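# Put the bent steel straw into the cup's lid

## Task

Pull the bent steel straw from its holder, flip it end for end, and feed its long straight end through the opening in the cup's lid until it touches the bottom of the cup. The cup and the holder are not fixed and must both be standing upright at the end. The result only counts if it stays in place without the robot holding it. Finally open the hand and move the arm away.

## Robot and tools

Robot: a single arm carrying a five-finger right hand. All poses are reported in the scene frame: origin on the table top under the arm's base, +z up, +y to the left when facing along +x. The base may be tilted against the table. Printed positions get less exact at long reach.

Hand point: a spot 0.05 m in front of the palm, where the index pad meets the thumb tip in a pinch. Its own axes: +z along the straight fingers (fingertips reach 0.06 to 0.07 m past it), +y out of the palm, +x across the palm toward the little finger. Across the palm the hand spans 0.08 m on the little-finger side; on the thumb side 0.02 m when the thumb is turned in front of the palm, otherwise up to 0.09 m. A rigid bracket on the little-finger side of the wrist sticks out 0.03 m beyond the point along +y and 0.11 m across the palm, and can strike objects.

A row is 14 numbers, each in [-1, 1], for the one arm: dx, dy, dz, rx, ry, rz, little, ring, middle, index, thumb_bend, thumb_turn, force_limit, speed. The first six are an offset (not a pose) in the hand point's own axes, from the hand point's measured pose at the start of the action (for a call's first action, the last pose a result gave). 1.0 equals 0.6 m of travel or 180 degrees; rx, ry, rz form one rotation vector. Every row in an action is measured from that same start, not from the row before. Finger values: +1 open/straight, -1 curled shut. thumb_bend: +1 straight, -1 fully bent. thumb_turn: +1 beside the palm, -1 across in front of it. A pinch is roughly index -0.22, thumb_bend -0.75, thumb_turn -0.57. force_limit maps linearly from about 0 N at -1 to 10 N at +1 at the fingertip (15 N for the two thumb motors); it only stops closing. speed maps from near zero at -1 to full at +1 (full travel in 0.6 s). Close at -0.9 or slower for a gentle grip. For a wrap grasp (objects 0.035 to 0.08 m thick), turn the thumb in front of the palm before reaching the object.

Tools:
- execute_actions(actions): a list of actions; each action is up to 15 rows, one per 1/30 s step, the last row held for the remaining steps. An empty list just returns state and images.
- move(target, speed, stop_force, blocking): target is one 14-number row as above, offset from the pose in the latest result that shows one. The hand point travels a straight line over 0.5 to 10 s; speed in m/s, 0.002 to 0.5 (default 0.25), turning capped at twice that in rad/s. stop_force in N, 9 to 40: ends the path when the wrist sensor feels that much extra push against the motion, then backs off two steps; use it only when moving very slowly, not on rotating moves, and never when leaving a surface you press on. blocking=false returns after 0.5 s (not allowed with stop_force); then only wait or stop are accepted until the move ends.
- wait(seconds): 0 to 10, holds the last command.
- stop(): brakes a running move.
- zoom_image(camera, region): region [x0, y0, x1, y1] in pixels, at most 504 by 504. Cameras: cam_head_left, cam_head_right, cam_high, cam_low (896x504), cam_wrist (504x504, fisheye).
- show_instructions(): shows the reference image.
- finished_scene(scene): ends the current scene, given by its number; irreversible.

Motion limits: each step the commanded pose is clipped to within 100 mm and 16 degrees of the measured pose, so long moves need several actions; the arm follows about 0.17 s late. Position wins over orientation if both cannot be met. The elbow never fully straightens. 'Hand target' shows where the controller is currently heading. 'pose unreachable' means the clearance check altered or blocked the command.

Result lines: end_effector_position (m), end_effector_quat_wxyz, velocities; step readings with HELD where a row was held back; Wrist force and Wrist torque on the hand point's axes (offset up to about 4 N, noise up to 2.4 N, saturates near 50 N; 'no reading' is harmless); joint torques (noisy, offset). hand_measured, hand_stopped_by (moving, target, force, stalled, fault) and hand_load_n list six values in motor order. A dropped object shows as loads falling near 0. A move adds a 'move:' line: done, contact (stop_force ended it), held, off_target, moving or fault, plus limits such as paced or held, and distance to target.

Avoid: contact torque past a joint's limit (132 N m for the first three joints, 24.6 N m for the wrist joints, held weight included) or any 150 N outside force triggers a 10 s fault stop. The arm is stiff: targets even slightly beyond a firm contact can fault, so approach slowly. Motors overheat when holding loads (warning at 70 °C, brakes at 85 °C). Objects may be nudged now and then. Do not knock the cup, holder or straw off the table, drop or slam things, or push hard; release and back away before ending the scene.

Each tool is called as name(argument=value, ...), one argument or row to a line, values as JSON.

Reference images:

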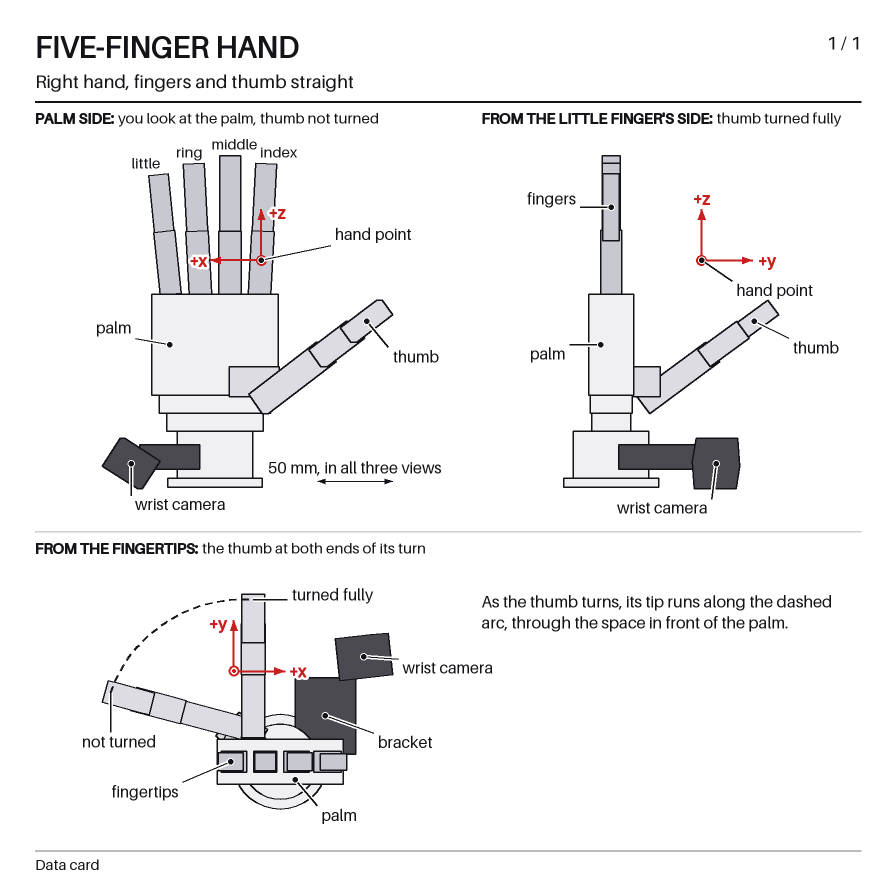

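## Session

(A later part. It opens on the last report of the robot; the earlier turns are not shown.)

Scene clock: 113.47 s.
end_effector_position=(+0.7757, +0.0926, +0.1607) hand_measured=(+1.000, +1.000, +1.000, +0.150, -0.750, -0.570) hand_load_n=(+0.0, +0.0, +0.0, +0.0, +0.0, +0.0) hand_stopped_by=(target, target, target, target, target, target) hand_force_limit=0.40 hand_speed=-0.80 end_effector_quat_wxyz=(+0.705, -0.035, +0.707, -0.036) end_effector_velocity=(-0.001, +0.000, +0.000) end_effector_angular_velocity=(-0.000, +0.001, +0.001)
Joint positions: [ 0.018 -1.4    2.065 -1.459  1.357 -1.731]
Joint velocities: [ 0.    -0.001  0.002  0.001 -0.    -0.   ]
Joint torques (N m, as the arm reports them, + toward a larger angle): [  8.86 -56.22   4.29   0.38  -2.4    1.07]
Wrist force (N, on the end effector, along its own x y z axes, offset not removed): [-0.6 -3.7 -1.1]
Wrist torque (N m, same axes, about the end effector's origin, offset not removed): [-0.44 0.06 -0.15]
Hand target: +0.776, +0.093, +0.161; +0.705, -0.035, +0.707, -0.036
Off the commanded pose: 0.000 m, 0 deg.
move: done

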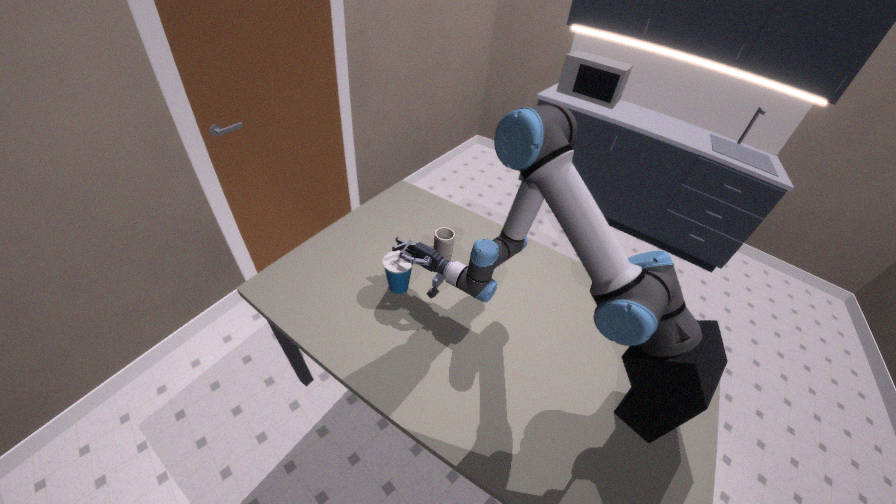

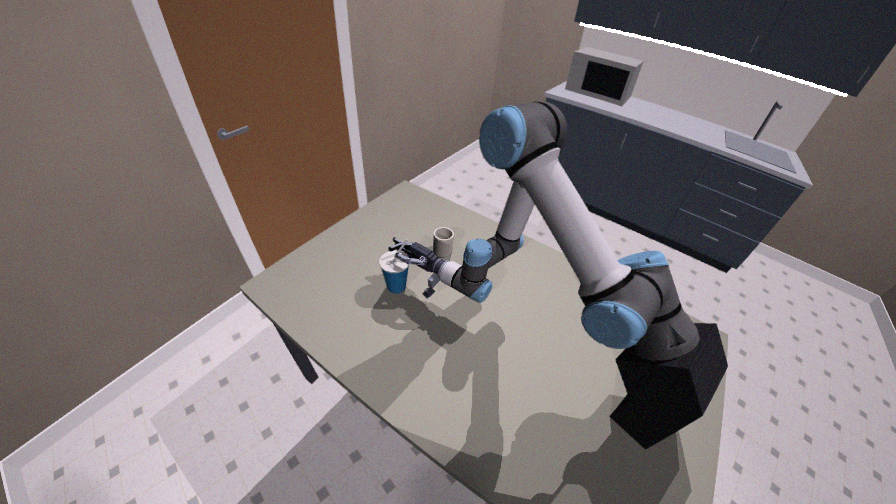

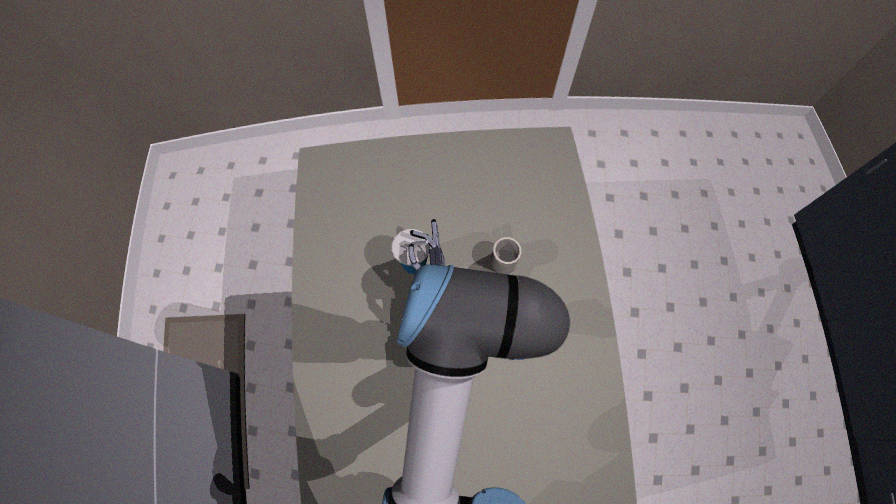

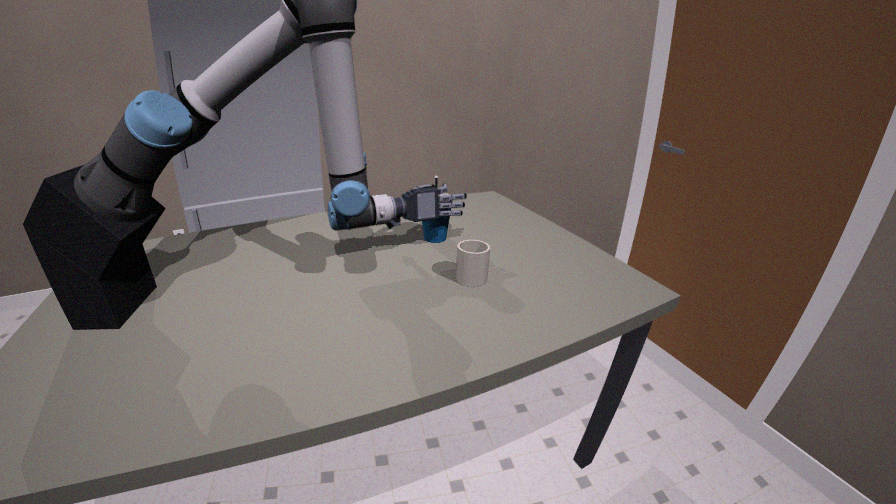

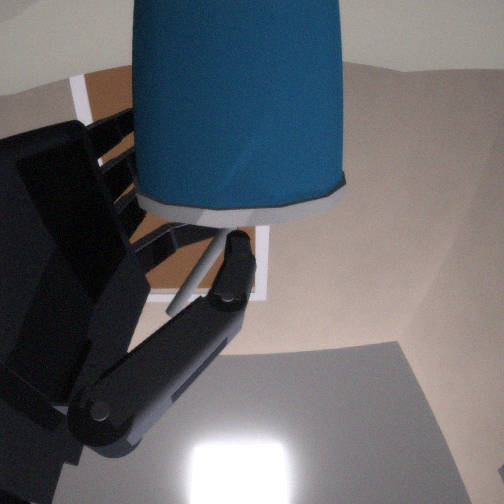

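execute_actions(
  actions=[
    [[0,-0.015,-0.005,0,0,0,1,1,1,1,-0.75,-0.57,0.4,0.8]],
  ],
)

move(
  target=[-0.03,-0.02,-0.27,0,0,0,1,1,1,1,-0.75,-0.57,0.4,0.8],
  speed=0.2,
)

Scene clock: 117.03 s.
end_effector_position=(+0.7727, +0.0837, +0.1616) hand_measured=(+1.000, +1.000, +1.000, +1.000, -0.750, -0.570) hand_load_n=(+0.0, +0.0, +0.0, +0.0, +0.0, +0.0) hand_stopped_by=(target, target, target, target, target, target) hand_force_limit=0.40 hand_speed=0.80 end_effector_quat_wxyz=(+0.705, -0.035, +0.707, -0.036) end_effector_velocity=(-0.001, -0.001, +0.000) end_effector_angular_velocity=(+0.000, +0.001, -0.000)
Joint positions: [-0.002 -1.41   2.077 -1.465  1.343 -1.716]
Joint velocities: [-0.003 -0.002  0.003 -0.    -0.002  0.002]
Joint torques (N m, as the arm reports them, + toward a larger angle): [  4.86 -55.91   3.72  -3.63  -2.79   1.53]
Wrist force (N, on the end effector, along its own x y z axes, offset not removed): [-2.5 1.5 -1.8]
Wrist torque (N m, same axes, about the end effector's origin, offset not removed): [0.28 0.57 -0.27]
Hand target: +0.773, +0.084, +0.162; +0.705, -0.035, +0.707, -0.036
Off the commanded pose: 0.000 m, 0 deg.
Step readings (end_effector_position):
0: (+0.7756, +0.0926, +0.1606)
1: (+0.7756, +0.0926, +0.1607)
2: (+0.7753, +0.0916, +0.1608)
4: (+0.7742, +0.0882, +0.1611)
8: (+0.7731, +0.0848, +0.1614)
15: end_effector_position above

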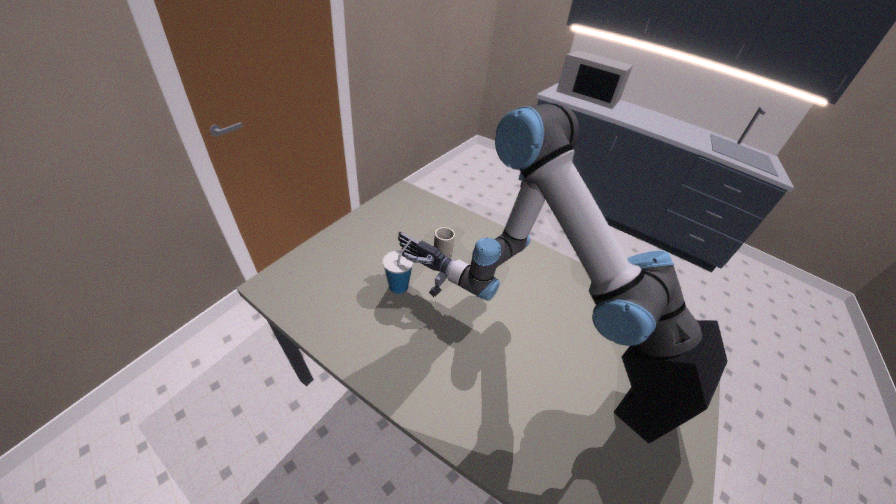

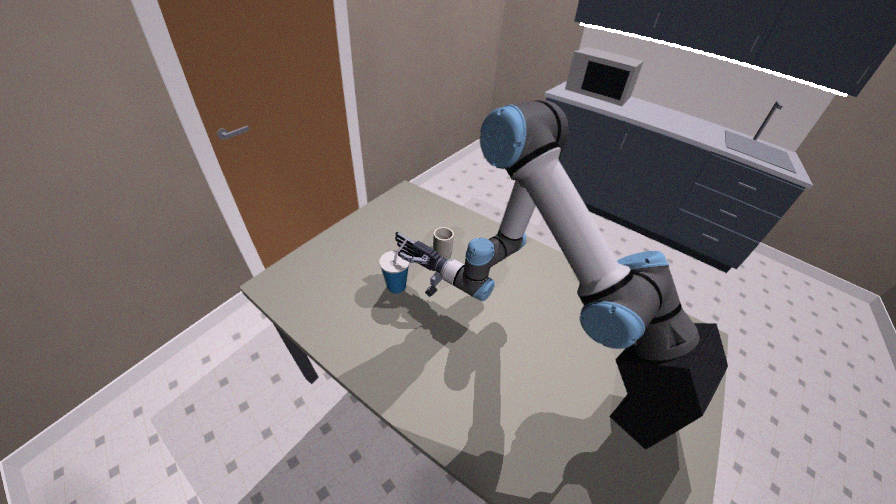

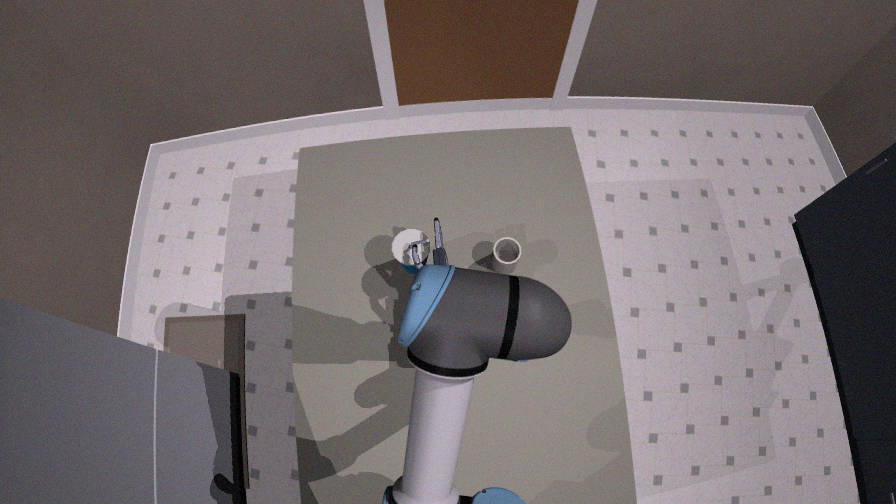

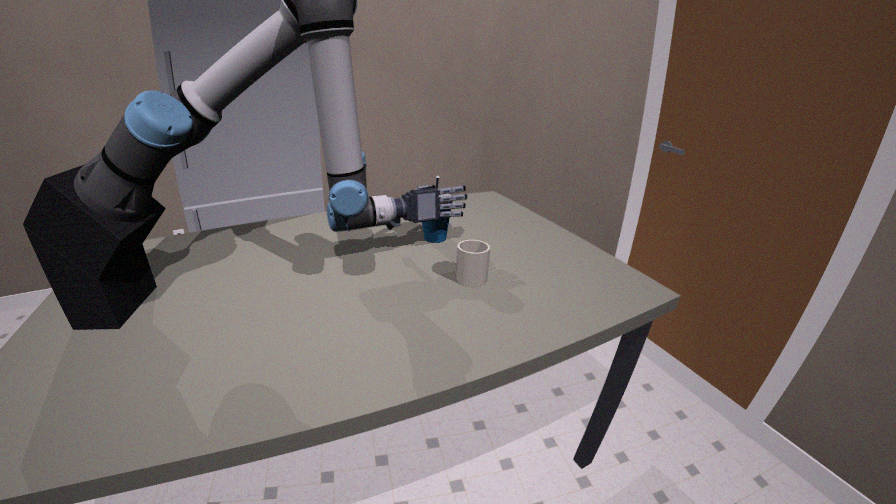

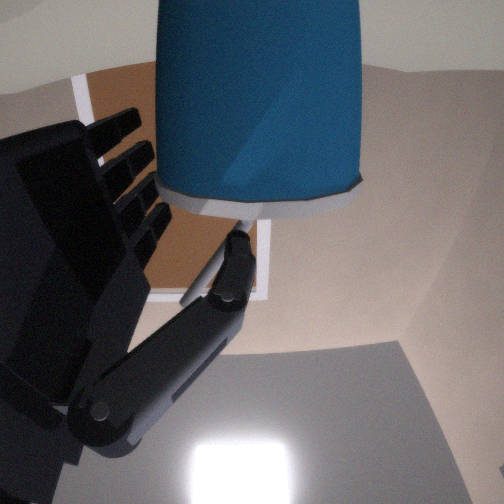

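Scene clock: 118.47 s.
end_effector_position=(+0.6110, +0.0737, +0.1813) hand_measured=(+1.000, +1.000, +1.000, +1.000, -0.750, -0.570) hand_load_n=(+0.0, +0.0, +0.0, +0.0, +0.0, +0.0) hand_stopped_by=(target, target, target, target, target, target) hand_force_limit=0.40 hand_speed=0.80 end_effector_quat_wxyz=(+0.705, -0.035, +0.708, -0.036) end_effector_velocity=(-0.002, -0.001, +0.000) end_effector_angular_velocity=(+0.000, -0.002, -0.000)
Joint positions: [-0.146 -1.455  2.53  -1.903  1.244 -1.608]
Joint velocities: [-0.004  0.002  0.005 -0.01  -0.002  0.004]
Joint torques (N m, as the arm reports them, + toward a larger angle): [  4.82 -17.02  13.04  -3.46  -2.68   1.69]
Wrist force (N, on the end effector, along its own x y z axes, offset not removed): [-2.6 3.6 -2.1]
Wrist torque (N m, same axes, about the end effector's origin, offset not removed): [0.83 0.45 0.04]
Hand target: +0.611, +0.074, +0.181; +0.705, -0.035, +0.707, -0.036
Off the commanded pose: 0.000 m, 0 deg.
move: done

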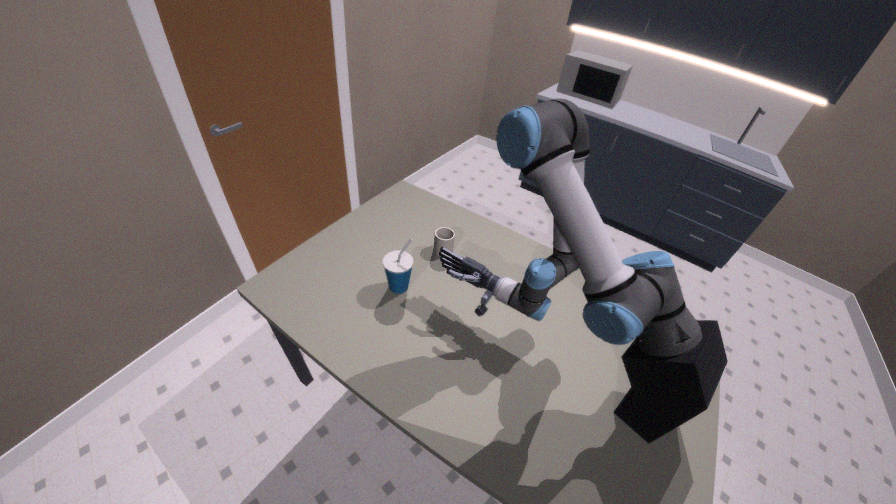

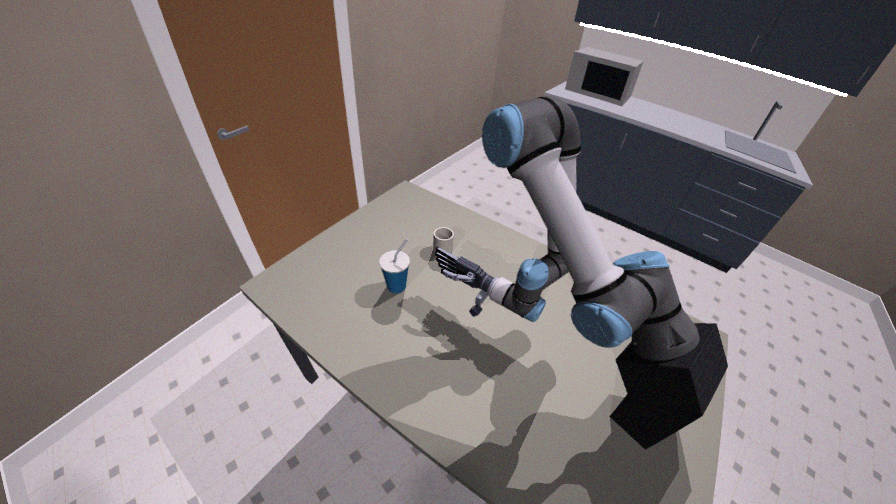

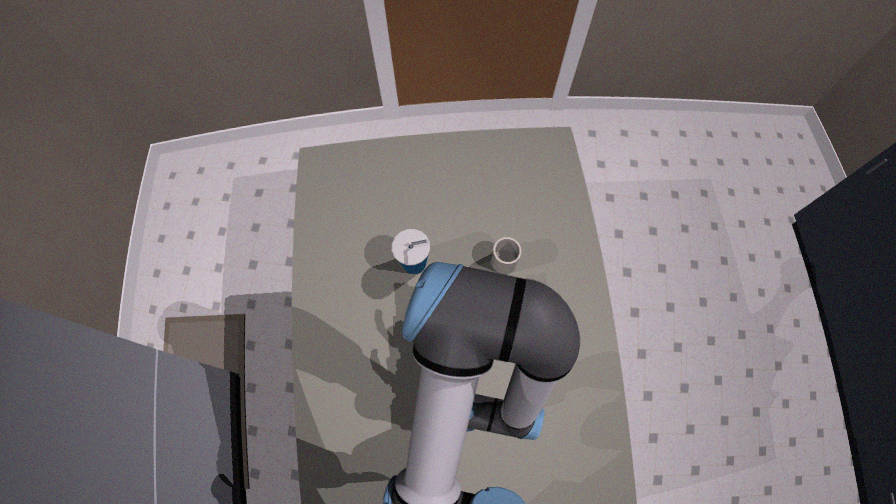

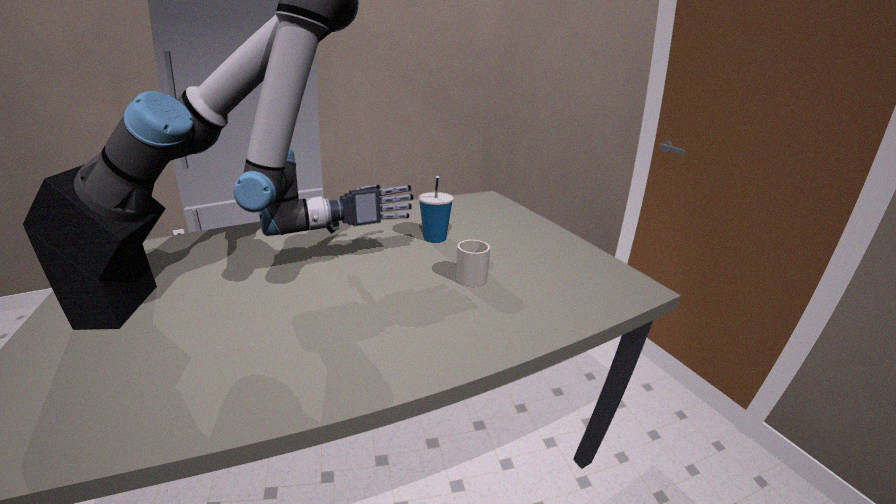

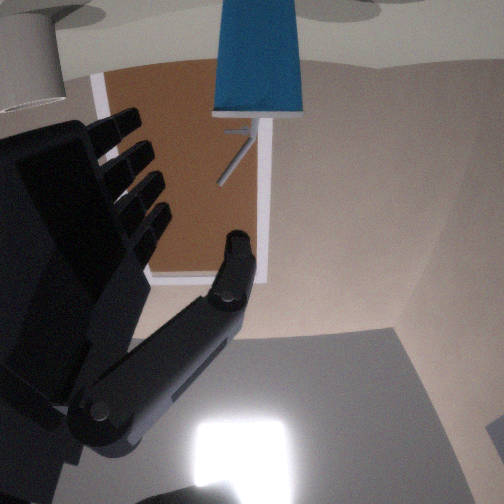

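finished_scene(
  scene=1,
)

The scene is finished: the task was done.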